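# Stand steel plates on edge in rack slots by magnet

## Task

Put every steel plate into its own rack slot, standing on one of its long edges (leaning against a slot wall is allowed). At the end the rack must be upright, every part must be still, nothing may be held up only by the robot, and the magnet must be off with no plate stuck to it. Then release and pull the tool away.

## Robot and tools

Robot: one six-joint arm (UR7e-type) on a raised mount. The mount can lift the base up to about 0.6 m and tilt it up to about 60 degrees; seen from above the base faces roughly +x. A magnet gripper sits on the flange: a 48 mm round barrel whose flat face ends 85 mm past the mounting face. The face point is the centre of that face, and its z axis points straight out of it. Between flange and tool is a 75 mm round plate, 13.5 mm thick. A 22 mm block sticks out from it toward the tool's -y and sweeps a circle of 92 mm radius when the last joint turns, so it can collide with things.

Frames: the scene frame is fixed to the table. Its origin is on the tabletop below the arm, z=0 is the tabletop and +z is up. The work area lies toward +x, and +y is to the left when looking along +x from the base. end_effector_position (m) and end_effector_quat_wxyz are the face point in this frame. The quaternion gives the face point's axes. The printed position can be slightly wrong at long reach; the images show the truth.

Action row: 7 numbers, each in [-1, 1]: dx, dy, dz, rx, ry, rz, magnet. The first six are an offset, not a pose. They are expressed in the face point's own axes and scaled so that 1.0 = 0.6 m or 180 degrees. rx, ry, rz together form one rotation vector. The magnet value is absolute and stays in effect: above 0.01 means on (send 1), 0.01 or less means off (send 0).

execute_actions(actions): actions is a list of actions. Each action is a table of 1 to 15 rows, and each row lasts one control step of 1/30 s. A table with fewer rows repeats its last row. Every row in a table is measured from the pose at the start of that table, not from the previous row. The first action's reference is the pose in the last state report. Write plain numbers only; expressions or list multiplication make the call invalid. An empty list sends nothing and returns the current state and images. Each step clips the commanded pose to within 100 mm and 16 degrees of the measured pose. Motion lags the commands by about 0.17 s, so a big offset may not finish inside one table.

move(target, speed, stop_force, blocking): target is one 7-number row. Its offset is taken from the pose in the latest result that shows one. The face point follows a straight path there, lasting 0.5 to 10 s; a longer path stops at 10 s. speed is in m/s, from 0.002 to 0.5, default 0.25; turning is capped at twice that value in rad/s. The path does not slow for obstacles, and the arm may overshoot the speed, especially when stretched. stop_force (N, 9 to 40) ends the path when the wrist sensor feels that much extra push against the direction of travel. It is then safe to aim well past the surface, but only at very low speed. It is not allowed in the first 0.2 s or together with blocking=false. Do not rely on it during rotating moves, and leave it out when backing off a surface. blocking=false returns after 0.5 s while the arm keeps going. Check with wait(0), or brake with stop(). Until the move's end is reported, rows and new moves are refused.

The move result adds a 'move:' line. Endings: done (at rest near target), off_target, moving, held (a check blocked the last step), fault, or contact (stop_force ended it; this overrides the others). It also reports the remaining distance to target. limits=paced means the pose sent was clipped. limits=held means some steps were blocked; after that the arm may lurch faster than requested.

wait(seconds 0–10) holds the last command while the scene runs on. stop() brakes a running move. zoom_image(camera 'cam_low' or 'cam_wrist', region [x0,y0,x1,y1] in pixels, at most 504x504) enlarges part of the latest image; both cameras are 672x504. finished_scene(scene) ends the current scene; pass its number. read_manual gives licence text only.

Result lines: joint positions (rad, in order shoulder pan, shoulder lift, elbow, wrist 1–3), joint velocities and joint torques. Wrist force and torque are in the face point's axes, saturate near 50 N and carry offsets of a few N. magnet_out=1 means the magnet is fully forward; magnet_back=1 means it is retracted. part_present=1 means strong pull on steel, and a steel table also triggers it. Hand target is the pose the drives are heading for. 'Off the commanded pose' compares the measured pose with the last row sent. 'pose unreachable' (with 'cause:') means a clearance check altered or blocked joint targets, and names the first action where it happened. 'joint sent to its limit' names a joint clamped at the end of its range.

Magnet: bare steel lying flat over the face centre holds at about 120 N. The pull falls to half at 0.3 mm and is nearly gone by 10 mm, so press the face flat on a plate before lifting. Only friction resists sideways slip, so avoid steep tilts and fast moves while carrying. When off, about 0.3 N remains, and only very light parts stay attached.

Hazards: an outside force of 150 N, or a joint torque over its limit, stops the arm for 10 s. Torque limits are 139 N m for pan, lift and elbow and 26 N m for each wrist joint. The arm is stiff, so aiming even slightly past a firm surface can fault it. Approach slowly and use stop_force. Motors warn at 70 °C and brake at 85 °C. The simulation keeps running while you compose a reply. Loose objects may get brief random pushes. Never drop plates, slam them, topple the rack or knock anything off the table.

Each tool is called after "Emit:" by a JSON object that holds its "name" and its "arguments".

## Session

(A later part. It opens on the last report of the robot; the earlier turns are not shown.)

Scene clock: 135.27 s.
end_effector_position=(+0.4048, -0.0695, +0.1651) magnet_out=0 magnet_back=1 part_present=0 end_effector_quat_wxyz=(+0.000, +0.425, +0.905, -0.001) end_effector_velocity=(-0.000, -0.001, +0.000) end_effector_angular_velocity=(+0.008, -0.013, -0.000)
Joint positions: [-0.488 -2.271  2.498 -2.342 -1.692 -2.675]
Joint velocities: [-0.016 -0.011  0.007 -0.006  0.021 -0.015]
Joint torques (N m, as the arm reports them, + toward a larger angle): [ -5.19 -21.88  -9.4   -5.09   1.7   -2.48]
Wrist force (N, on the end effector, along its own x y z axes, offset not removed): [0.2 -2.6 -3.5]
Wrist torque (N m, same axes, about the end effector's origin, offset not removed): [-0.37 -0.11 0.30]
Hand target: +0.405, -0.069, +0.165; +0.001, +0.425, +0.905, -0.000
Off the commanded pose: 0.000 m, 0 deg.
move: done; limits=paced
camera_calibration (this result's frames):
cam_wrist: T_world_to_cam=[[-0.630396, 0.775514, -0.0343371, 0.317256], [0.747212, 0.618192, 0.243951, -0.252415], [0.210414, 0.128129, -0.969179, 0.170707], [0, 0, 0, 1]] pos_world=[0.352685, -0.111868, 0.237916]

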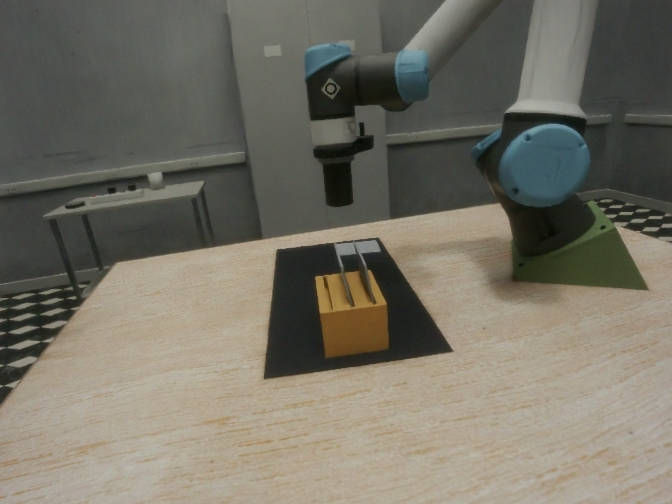

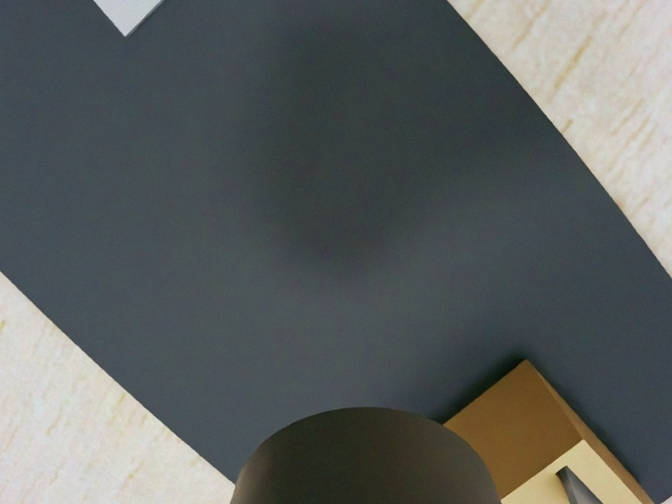

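Emit:
{"name": "move", "arguments": {"target": [-0.18,-0.317,0.07,0,0,-0.224,0]}}

Scene clock: 138.97 s.
end_effector_position=(+0.3275, -0.2736, +0.1239) magnet_out=0 magnet_back=1 part_present=0 end_effector_quat_wxyz=(+0.000, +0.088, +0.996, -0.002) end_effector_velocity=(+0.000, -0.003, -0.000) end_effector_angular_velocity=(+0.006, -0.009, +0.013)
Joint positions: [-1.508 -2.33   2.503 -2.158 -1.187 -4.28 ]
Joint velocities: [-0.012  0.005 -0.004  0.008  0.015 -0.027]
Joint torques (N m, as the arm reports them, + toward a larger angle): [ -3.56  -0.47 -30.48  -0.69   1.93  -2.48]
Wrist force (N, on the end effector, along its own x y z axes, offset not removed): [-1.1 0.6 -2.5]
Wrist torque (N m, same axes, about the end effector's origin, offset not removed): [0.08 -0.07 0.21]
Hand target: +0.327, -0.274, +0.124; +0.001, +0.087, +0.996, -0.001
Off the commanded pose: 0.001 m, 0 deg.
move: done
camera_calibration (this result's frames):
cam_wrist: T_world_to_cam=[[-0.982105, 0.185368, -0.0332797, 0.379003], [0.172037, 0.954914, 0.241957, 0.222376], [0.0766302, 0.231902, -0.969716, 0.245554], [0, 0, 0, 1]] pos_world=[0.315148, -0.339549, 0.196925]

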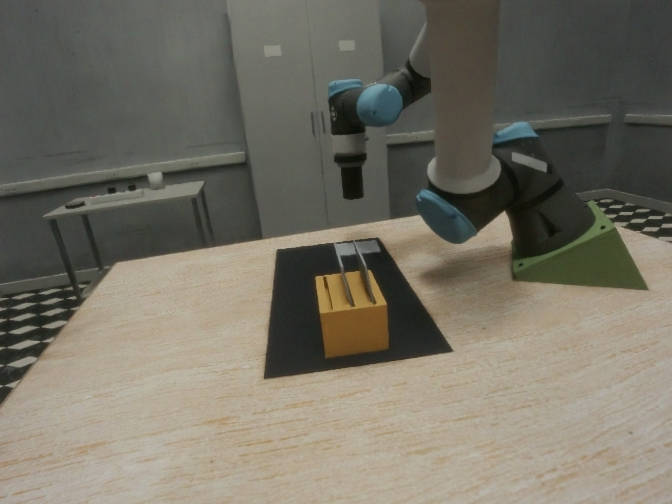

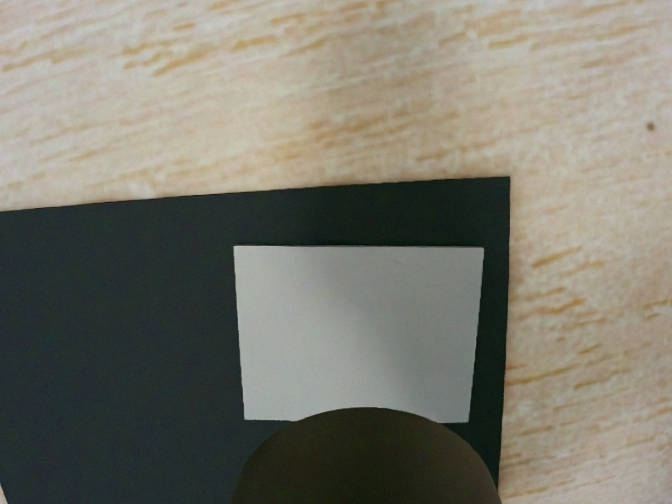

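Emit:
{"name": "move", "arguments": {"target": [0,0,0.19,0.001,0,0,0], "speed": 0.15}}

Emit:
{"name": "move", "arguments": {"target": [0,0,0.03,0,0,0,0], "speed": 0.003, "stop_force": 9}}

Emit:
{"name": "execute_actions", "arguments": {"actions": [[[0,0,-0.0003,0,0,0,1]],[[0,0,-0.02,0,0,0,1]]]}}

Emit:
{"name": "move", "arguments": {"target": [-0.2,0.12,-0.3,0,0,0.483,1], "speed": 0.22}}

Scene clock: 144.90 s.
end_effector_position=(+0.3273, -0.2741, +0.0104) magnet_out=0 magnet_back=1 part_present=0 end_effector_quat_wxyz=(-0.000, +0.088, +0.996, -0.003) end_effector_velocity=(+0.000, -0.001, -0.003) end_effector_angular_velocity=(-0.004, +0.001, -0.001)
Joint positions: [-1.331 -1.857  2.612 -2.8   -1.264 -4.111]
Joint velocities: [ 0.005  0.015 -0.001 -0.019 -0.005  0.007]
Joint torques (N m, as the arm reports them, + toward a larger angle): [ 14.79 -12.36 -20.25  -4.92  -1.59   2.32]
Wrist force (N, on the end effector, along its own x y z axes, offset not removed): [2.1 -0.4 -1.6]
Wrist torque (N m, same axes, about the end effector's origin, offset not removed): [-0.22 -0.32 0.24]
Hand target: +0.327, -0.274, +0.010; -0.000, +0.088, +0.996, -0.003
Off the commanded pose: 0.000 m, 0 deg.
move: done
camera_calibration (this result's frames):
cam_wrist: T_world_to_cam=[[-0.982148, 0.185178, -0.0330673, 0.375018], [0.172077, 0.95547, 0.239722, 0.25048], [0.0759861, 0.229752, -0.970278, 0.135175], [0, 0, 0, 1]] pos_world=[0.31495, -0.339828, 0.0835132]

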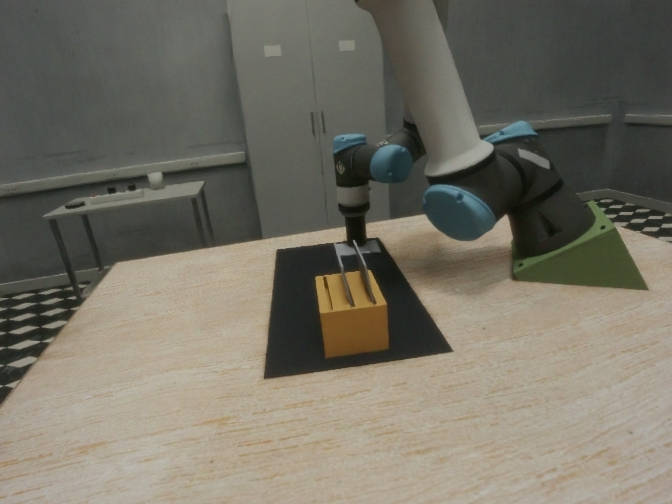

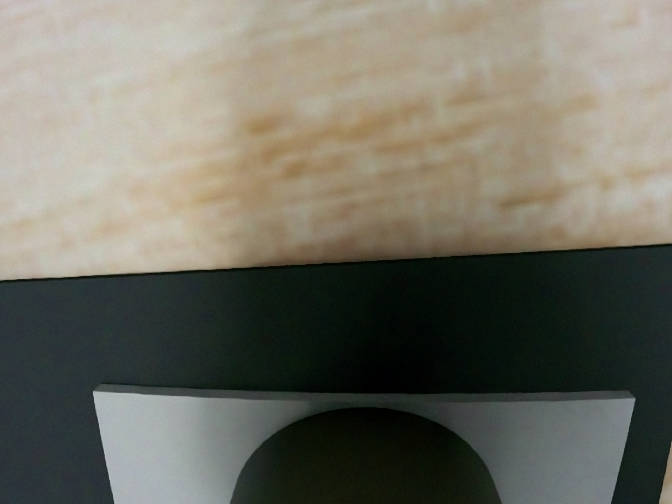

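Scene clock: 147.00 s.
end_effector_position=(+0.3273, -0.2741, +0.0053) magnet_out=0 magnet_back=1 part_present=0 end_effector_quat_wxyz=(-0.000, +0.088, +0.996, -0.003) end_effector_velocity=(-0.001, +0.002, +0.000) end_effector_angular_velocity=(+0.008, +0.003, -0.003)
Joint positions: [-1.325 -1.832  2.614 -2.828 -1.267 -4.105]
Joint velocities: [ 0.    -0.005  0.001  0.013  0.     0.001]
Joint torques (N m, as the arm reports them, + toward a larger angle): [ -0.11 -19.55   2.84   2.31  -1.31  -0.14]
Wrist force (N, on the end effector, along its own x y z axes, offset not removed): [-0.1 -4.0 -27.8]
Wrist torque (N m, same axes, about the end effector's origin, offset not removed): [-0.70 -0.24 0.31]
Hand target: +0.327, -0.274, +0.005; -0.000, +0.088, +0.996, -0.003
Off the commanded pose: 0.013 m, 0 deg.
move: contact
camera_calibration (this result's frames):
cam_wrist: T_world_to_cam=[[-0.982161, 0.185088, -0.0331998, 0.374898], [0.171967, 0.955517, 0.239612, 0.251766], [0.0760723, 0.229628, -0.970301, 0.130189], [0, 0, 0, 1]] pos_world=[0.315011, -0.339851, 0.0784432]

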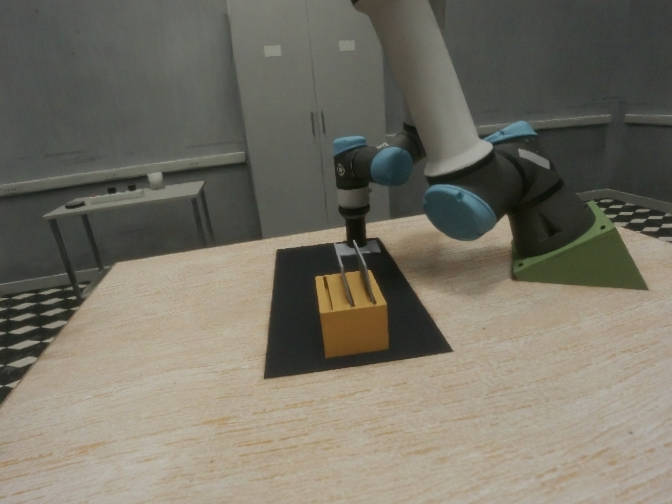

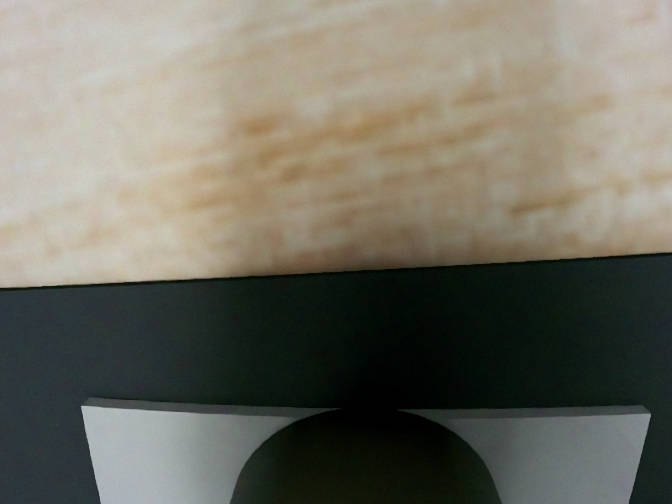

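Scene clock: 148.00 s.
end_effector_position=(+0.3274, -0.2740, +0.0169) magnet_out=1 magnet_back=0 part_present=1 end_effector_quat_wxyz=(-0.000, +0.088, +0.996, -0.003) end_effector_velocity=(-0.001, -0.000, +0.004) end_effector_angular_velocity=(+0.002, +0.001, -0.000)
Joint positions: [-1.339 -1.889  2.611 -2.765 -1.261 -4.117]
Joint velocities: [-0.008 -0.02  -0.002  0.027  0.003 -0.008]
Joint torques (N m, as the arm reports them, + toward a larger angle): [ -6.56 -26.87 -20.1   -0.79   1.68  -2.43]
Wrist force (N, on the end effector, along its own x y z axes, offset not removed): [2.2 1.3 3.2]
Wrist torque (N m, same axes, about the end effector's origin, offset not removed): [-0.03 -0.32 0.16]
Hand target: +0.327, -0.274, +0.017; -0.000, +0.088, +0.996, -0.003
Off the commanded pose: 0.001 m, 0 deg.
camera_calibration (this result's frames):
cam_wrist: T_world_to_cam=[[-0.982161, 0.18509, -0.0331823, 0.375282], [0.17199, 0.955568, 0.239394, 0.248867], [0.0760173, 0.229416, -0.970355, 0.141366], [0, 0, 0, 1]] pos_world=[0.315038, -0.339702, 0.0900502]

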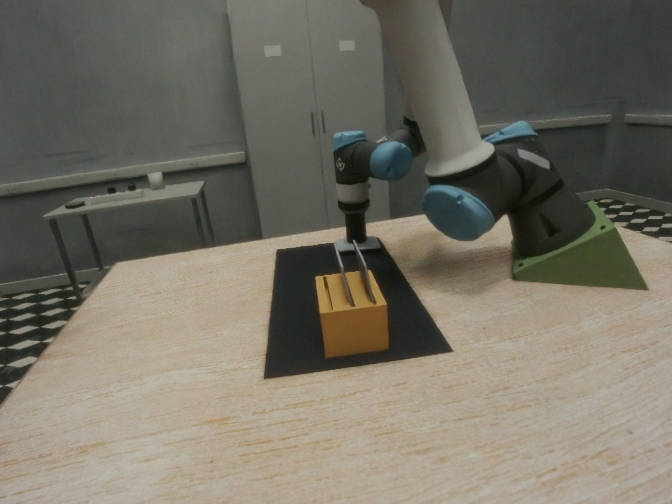

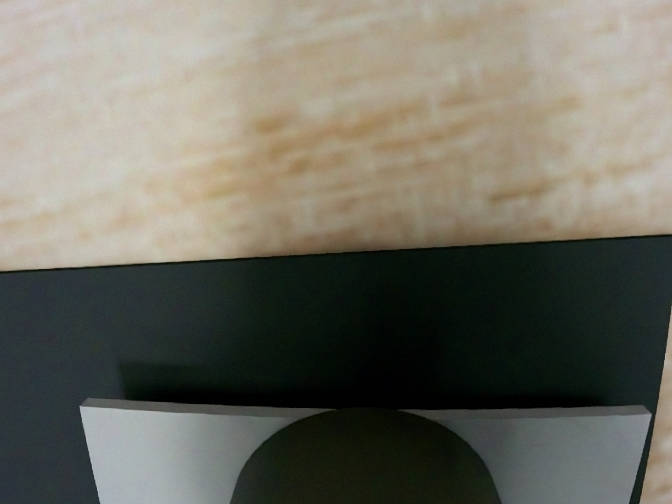

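Scene clock: 152.03 s.
end_effector_position=(+0.4581, -0.2230, +0.1961) magnet_out=1 magnet_back=0 part_present=1 end_effector_quat_wxyz=(+0.002, +0.749, +0.663, -0.002) end_effector_velocity=(+0.001, +0.001, +0.001) end_effector_angular_velocity=(-0.000, +0.004, -0.015)
Joint positions: [-0.942 -2.194  2.228 -2.152 -1.456 -2.249]
Joint velocities: [ 0.008  0.003 -0.006  0.004 -0.007  0.021]
Joint torques (N m, as the arm reports them, + toward a larger angle): [ 17.3  -13.53 -33.99  -1.16  -1.53   2.35]
Wrist force (N, on the end effector, along its own x y z axes, offset not removed): [0.2 0.5 0.0]
Wrist torque (N m, same axes, about the end effector's origin, offset not removed): [0.09 -0.03 0.19]
Hand target: +0.458, -0.223, +0.196; +0.002, +0.749, +0.662, -0.003
Off the commanded pose: 0.000 m, 0 deg.
move: done
camera_calibration (this result's frames):
cam_wrist: T_world_to_cam=[[0.130409, 0.990695, -0.0389413, 0.1713], [0.962284, -0.117016, 0.245593, -0.46766], [0.238751, -0.0695002, -0.968591, 0.152099], [0, 0, 0, 1]] pos_world=[0.391369, -0.213859, 0.268847]

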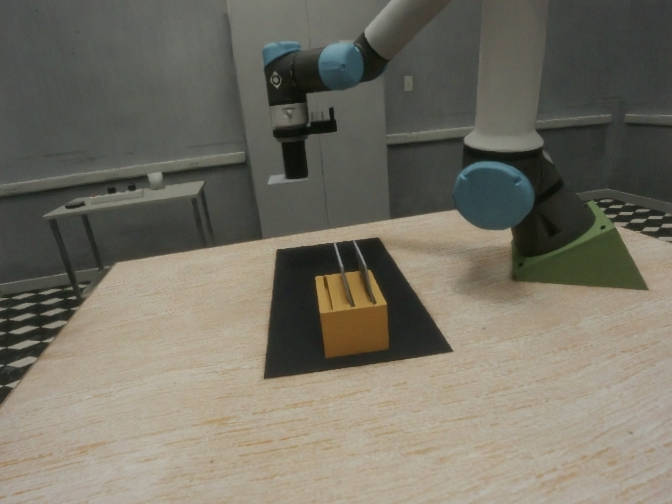

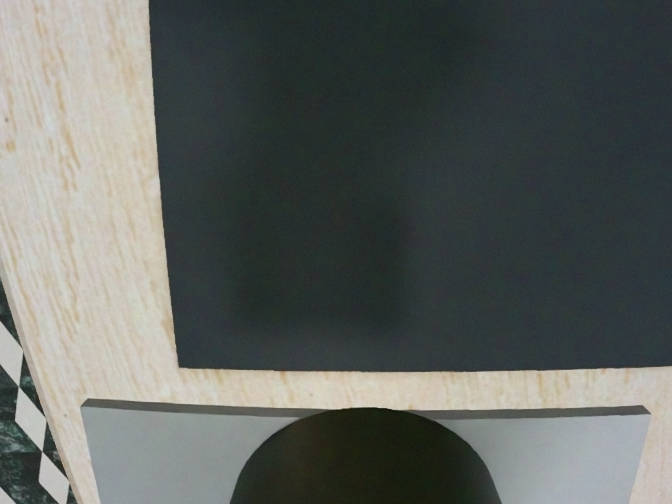

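Emit:
{"name": "move", "arguments": {"target": [0.507,-0.0443,0.035,0.5,0,0,1], "speed": 0.22}}

Emit:
{"name": "move", "arguments": {"target": [0,0.055,0,0,0,-0.002,1], "speed": 0.08}}

Emit:
{"name": "zoom_image", "arguments": {"camera": "cam_low", "region": [300, 250, 380, 320]}}

Scene clock: 161.93 s.
end_effector_position=(+0.4687, +0.0812, +0.1734) magnet_out=1 magnet_back=0 part_present=1 end_effector_quat_wxyz=(+0.528, -0.531, -0.467, +0.470) end_effector_velocity=(+0.000, +0.003, -0.000) end_effector_angular_velocity=(+0.003, +0.014, -0.000)
Joint positions: [-0.109 -1.255  1.548 -0.781 -1.523 -1.26 ]
Joint velocities: [ 0.003  0.009 -0.005  0.009  0.007 -0.001]
Joint torques (N m, as the arm reports them, + toward a larger angle): [ 26.38 -40.65 -24.6    4.39   2.14   2.13]
Wrist force (N, on the end effector, along its own x y z axes, offset not removed): [1.9 3.0 -1.4]
Wrist torque (N m, same axes, about the end effector's origin, offset not removed): [0.10 -0.31 0.24]
Hand target: +0.469, +0.082, +0.173; +0.529, -0.531, -0.466, +0.470
Off the commanded pose: 0.001 m, 0 deg.
move: done
camera_calibration (this result's frames):
cam_wrist: T_world_to_cam=[[0.0900972, 0.9958, -0.016272, -0.117811], [0.243473, -0.0378656, -0.969168, 0.104451], [-0.965714, 0.0833575, -0.245862, 0.575494], [0, 0, 0, 1]] pos_world=[0.540946, 0.0732991, 0.240806]

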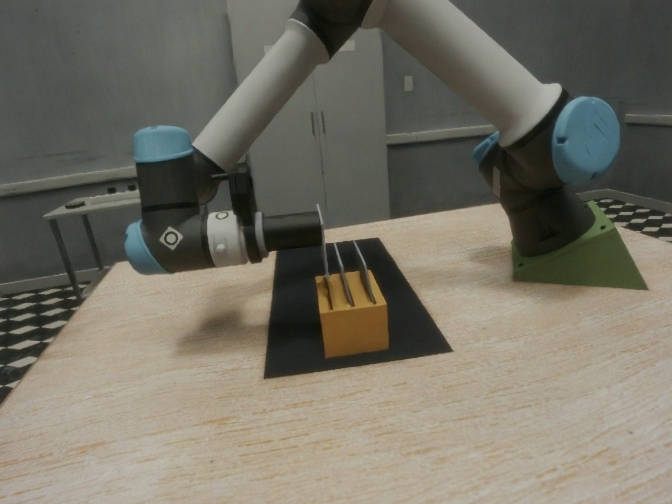

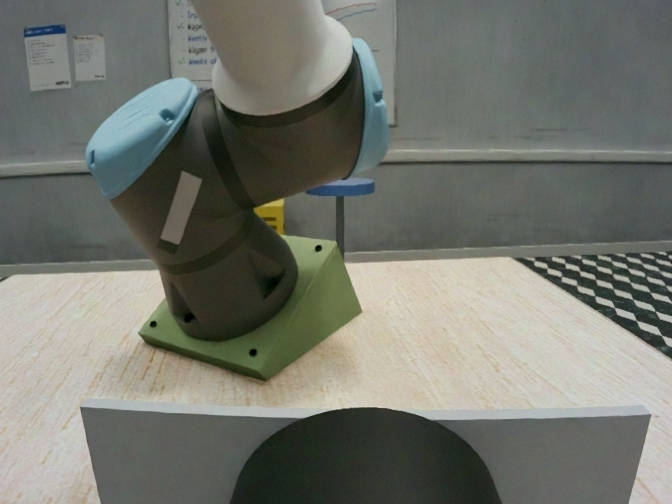

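Scene clock: 162.90 s.
end_effector_position=(+0.4687, +0.0810, +0.1408) magnet_out=1 magnet_back=0 part_present=1 end_effector_quat_wxyz=(+0.530, -0.530, -0.468, +0.468) end_effector_velocity=(+0.000, -0.000, -0.002) end_effector_angular_velocity=(-0.000, -0.001, -0.001)
Joint positions: [-0.126 -1.208  1.558 -0.837 -1.539 -1.274]
Joint velocities: [-0.002  0.002  0.    -0.004 -0.001 -0.001]
Joint torques (N m, as the arm reports them, + toward a larger angle): [  3.31 -42.76  -2.44   0.08  -1.06  -2.47]
Wrist force (N, on the end effector, along its own x y z axes, offset not removed): [0.8 2.1 -2.5]
Wrist torque (N m, same axes, about the end effector's origin, offset not removed): [-0.04 -0.20 0.08]
Hand target: +0.469, +0.081, +0.140; +0.530, -0.530, -0.468, +0.468
Off the commanded pose: 0.000 m, 0 deg.
move: done
camera_calibration (this result's frames):
cam_wrist: T_world_to_cam=[[0.090108, 0.995881, -0.0100371, -0.118982], [0.244221, -0.0318654, -0.969196, 0.0719423], [-0.965524, 0.0848811, -0.246086, 0.567338], [0, 0, 0, 1]] pos_world=[0.54093, 0.0726277, 0.208146]

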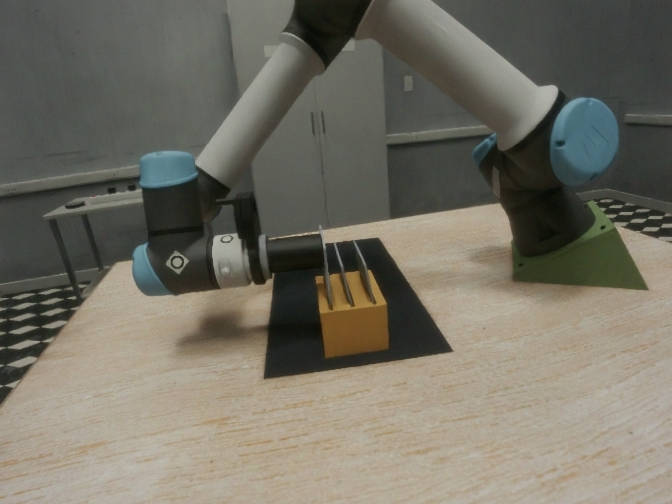

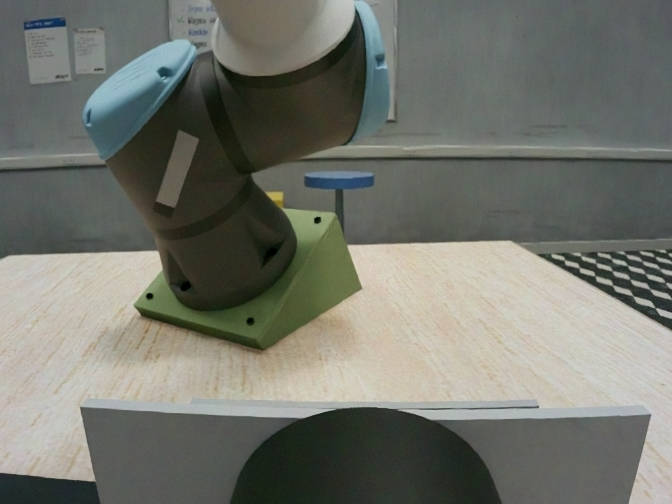

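Region (300, 250, 380, 320) of cam_low's 672x504 image, scaled by 6.300, with more detail than that image has; it fills the top 441 rows of this view, and the rest is white.

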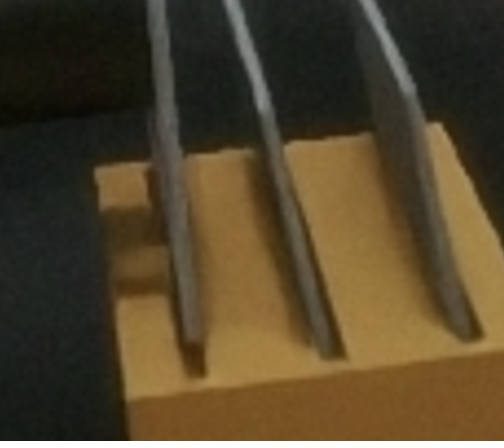

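Emit:
{"name": "move", "arguments": {"target": [0,0.058,0,0,0,0,1], "speed": 0.005, "stop_force": 9}}

Scene clock: 174.43 s.
end_effector_position=(+0.4688, +0.0809, +0.1118) magnet_out=1 magnet_back=0 part_present=1 end_effector_quat_wxyz=(+0.530, -0.530, -0.468, +0.468) end_effector_velocity=(-0.000, -0.000, +0.002) end_effector_angular_velocity=(-0.001, -0.002, +0.000)
Joint positions: [-0.141 -1.163  1.56  -0.884 -1.552 -1.281]
Joint velocities: [ 0.    -0.004  0.001  0.001 -0.     0.001]
Joint torques (N m, as the arm reports them, + toward a larger angle): [ 15.84 -54.1   -2.69   3.06   0.83  -1.4 ]
Wrist force (N, on the end effector, along its own x y z axes, offset not removed): [0.4 -2.9 0.0]
Wrist torque (N m, same axes, about the end effector's origin, offset not removed): [0.10 -0.29 0.09]
Hand target: +0.469, +0.081, +0.112; +0.530, -0.530, -0.468, +0.468
Off the commanded pose: 0.006 m, 0 deg.
move: contact
camera_calibration (this result's frames):
cam_wrist: T_world_to_cam=[[0.0901289, 0.99588, -0.0100178, -0.119191], [0.244379, -0.0318657, -0.969156, 0.0437424], [-0.965482, 0.0849008, -0.246244, 0.560292], [0, 0, 0, 1]] pos_world=[0.541005, 0.0725249, 0.179168]

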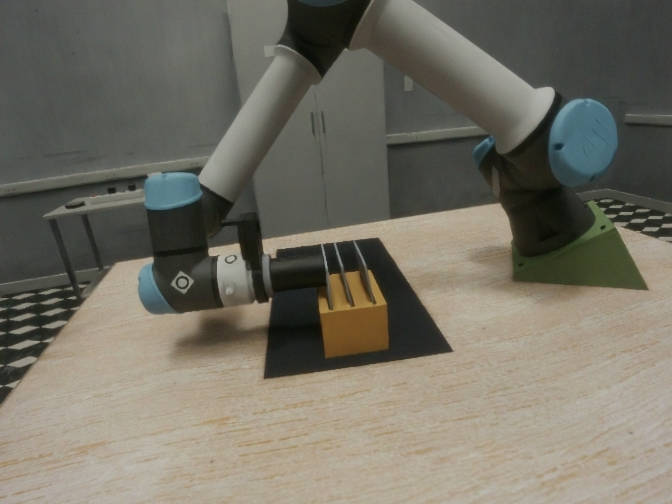

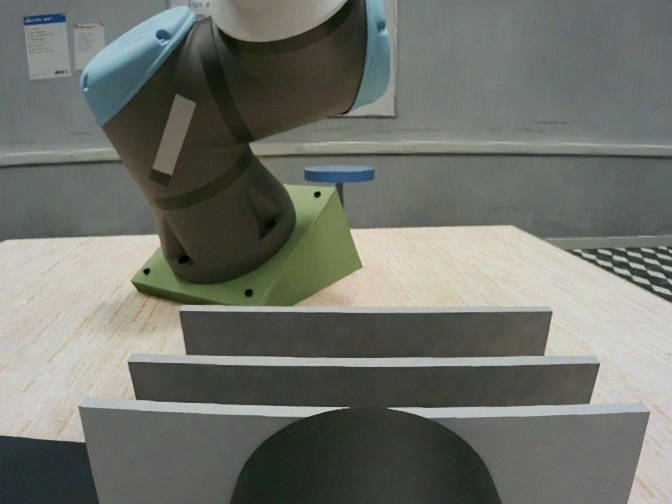

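Emit:
{"name": "execute_actions", "arguments": {"actions": [[[0,0,0,0,0,0,0]]]}}

Emit:
{"name": "move", "arguments": {"target": [0,0,-0.13,0,0,0,0], "speed": 0.04}}

Emit:
{"name": "finished_scene", "arguments": {"scene": 1}}

Scene clock: 177.43 s.
end_effector_position=(+0.4688, +0.0810, +0.1119) magnet_out=0 magnet_back=1 part_present=0 end_effector_quat_wxyz=(+0.530, -0.530, -0.469, +0.468) end_effector_velocity=(+0.000, -0.001, -0.000) end_effector_angular_velocity=(-0.001, +0.001, -0.000)
Joint positions: [-0.141 -1.163  1.56  -0.884 -1.552 -1.281]
Joint velocities: [-0.002 -0.    -0.     0.001 -0.001  0.   ]
Joint torques (N m, as the arm reports them, + toward a larger angle): [  4.5  -40.83 -10.38  -0.36  -1.07  -0.96]
Wrist force (N, on the end effector, along its own x y z axes, offset not removed): [3.6 1.5 -1.6]
Wrist torque (N m, same axes, about the end effector's origin, offset not removed): [0.10 -0.54 0.17]
Hand target: +0.469, +0.081, +0.112; +0.530, -0.530, -0.468, +0.468
Off the commanded pose: 0.000 m, 0 deg.
camera_calibration (this result's frames):
cam_wrist: T_world_to_cam=[[0.0900039, 0.995891, -0.0100139, -0.119223], [0.244434, -0.0318357, -0.969143, 0.0437892], [-0.96548, 0.0847789, -0.246295, 0.560301], [0, 0, 0, 1]] pos_world=[0.540987, 0.0726253, 0.179244]

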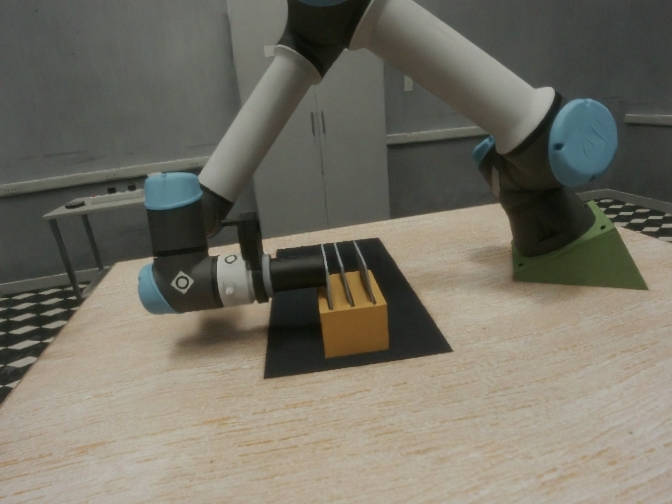

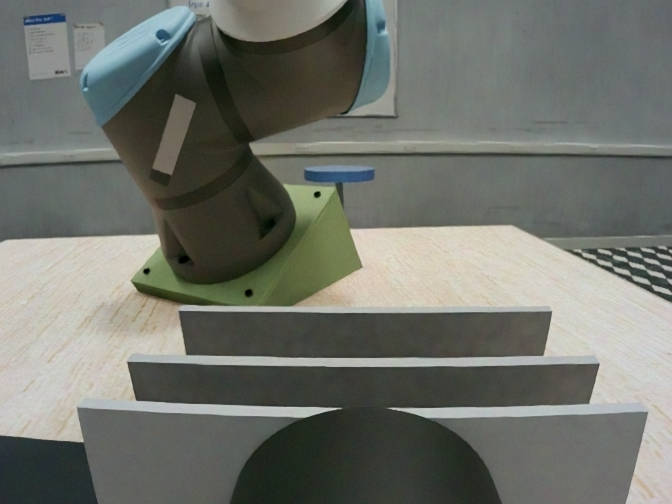

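Scene clock: 179.80 s.
end_effector_position=(+0.5459, +0.0715, +0.1121) magnet_out=0 magnet_back=1 part_present=0 end_effector_quat_wxyz=(+0.530, -0.530, -0.469, +0.468) end_effector_velocity=(+0.002, +0.001, -0.001) end_effector_angular_velocity=(+0.001, +0.001, +0.002)
Joint positions: [-0.143 -1.035  1.268 -0.72  -1.554 -1.282]
Joint velocities: [ 0.001  0.007 -0.011  0.005 -0.    -0.   ]
Joint torques (N m, as the arm reports them, + toward a larger angle): [  6.51 -48.12 -25.7    3.94  -1.11  -2.42]
Wrist force (N, on the end effector, along its own x y z axes, offset not removed): [2.4 1.3 0.3]
Wrist torque (N m, same axes, about the end effector's origin, offset not removed): [0.08 -0.34 0.08]
Hand target: +0.546, +0.071, +0.112; +0.530, -0.530, -0.469, +0.468
Off the commanded pose: 0.000 m, 0 deg.
move: done
camera_calibration (this result's frames):
cam_wrist: T_world_to_cam=[[0.0900611, 0.995886, -0.0100194, -0.116739], [0.244508, -0.0318617, -0.969124, 0.0248], [-0.965456, 0.0848305, -0.246371, 0.635577], [0, 0, 0, 1]] pos_world=[0.618071, 0.0631327, 0.179452]

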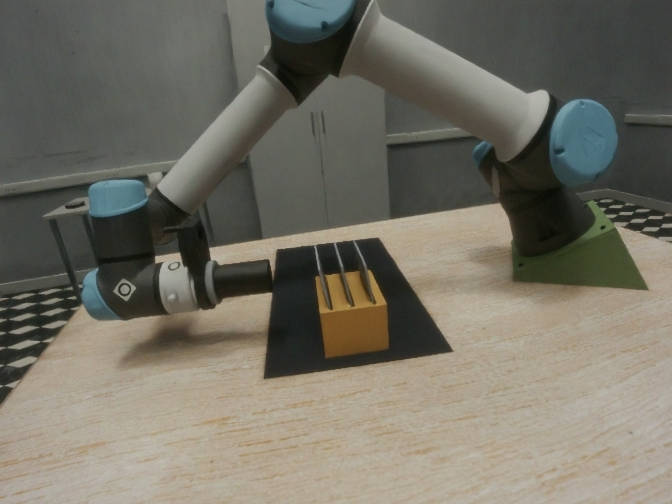

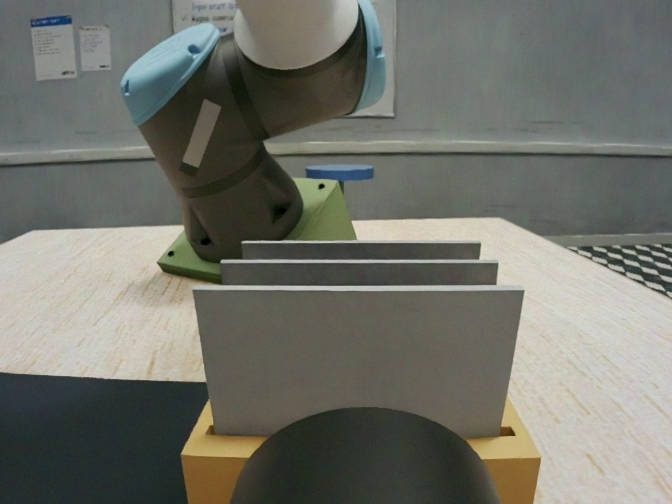

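The scene is finished: the task was done.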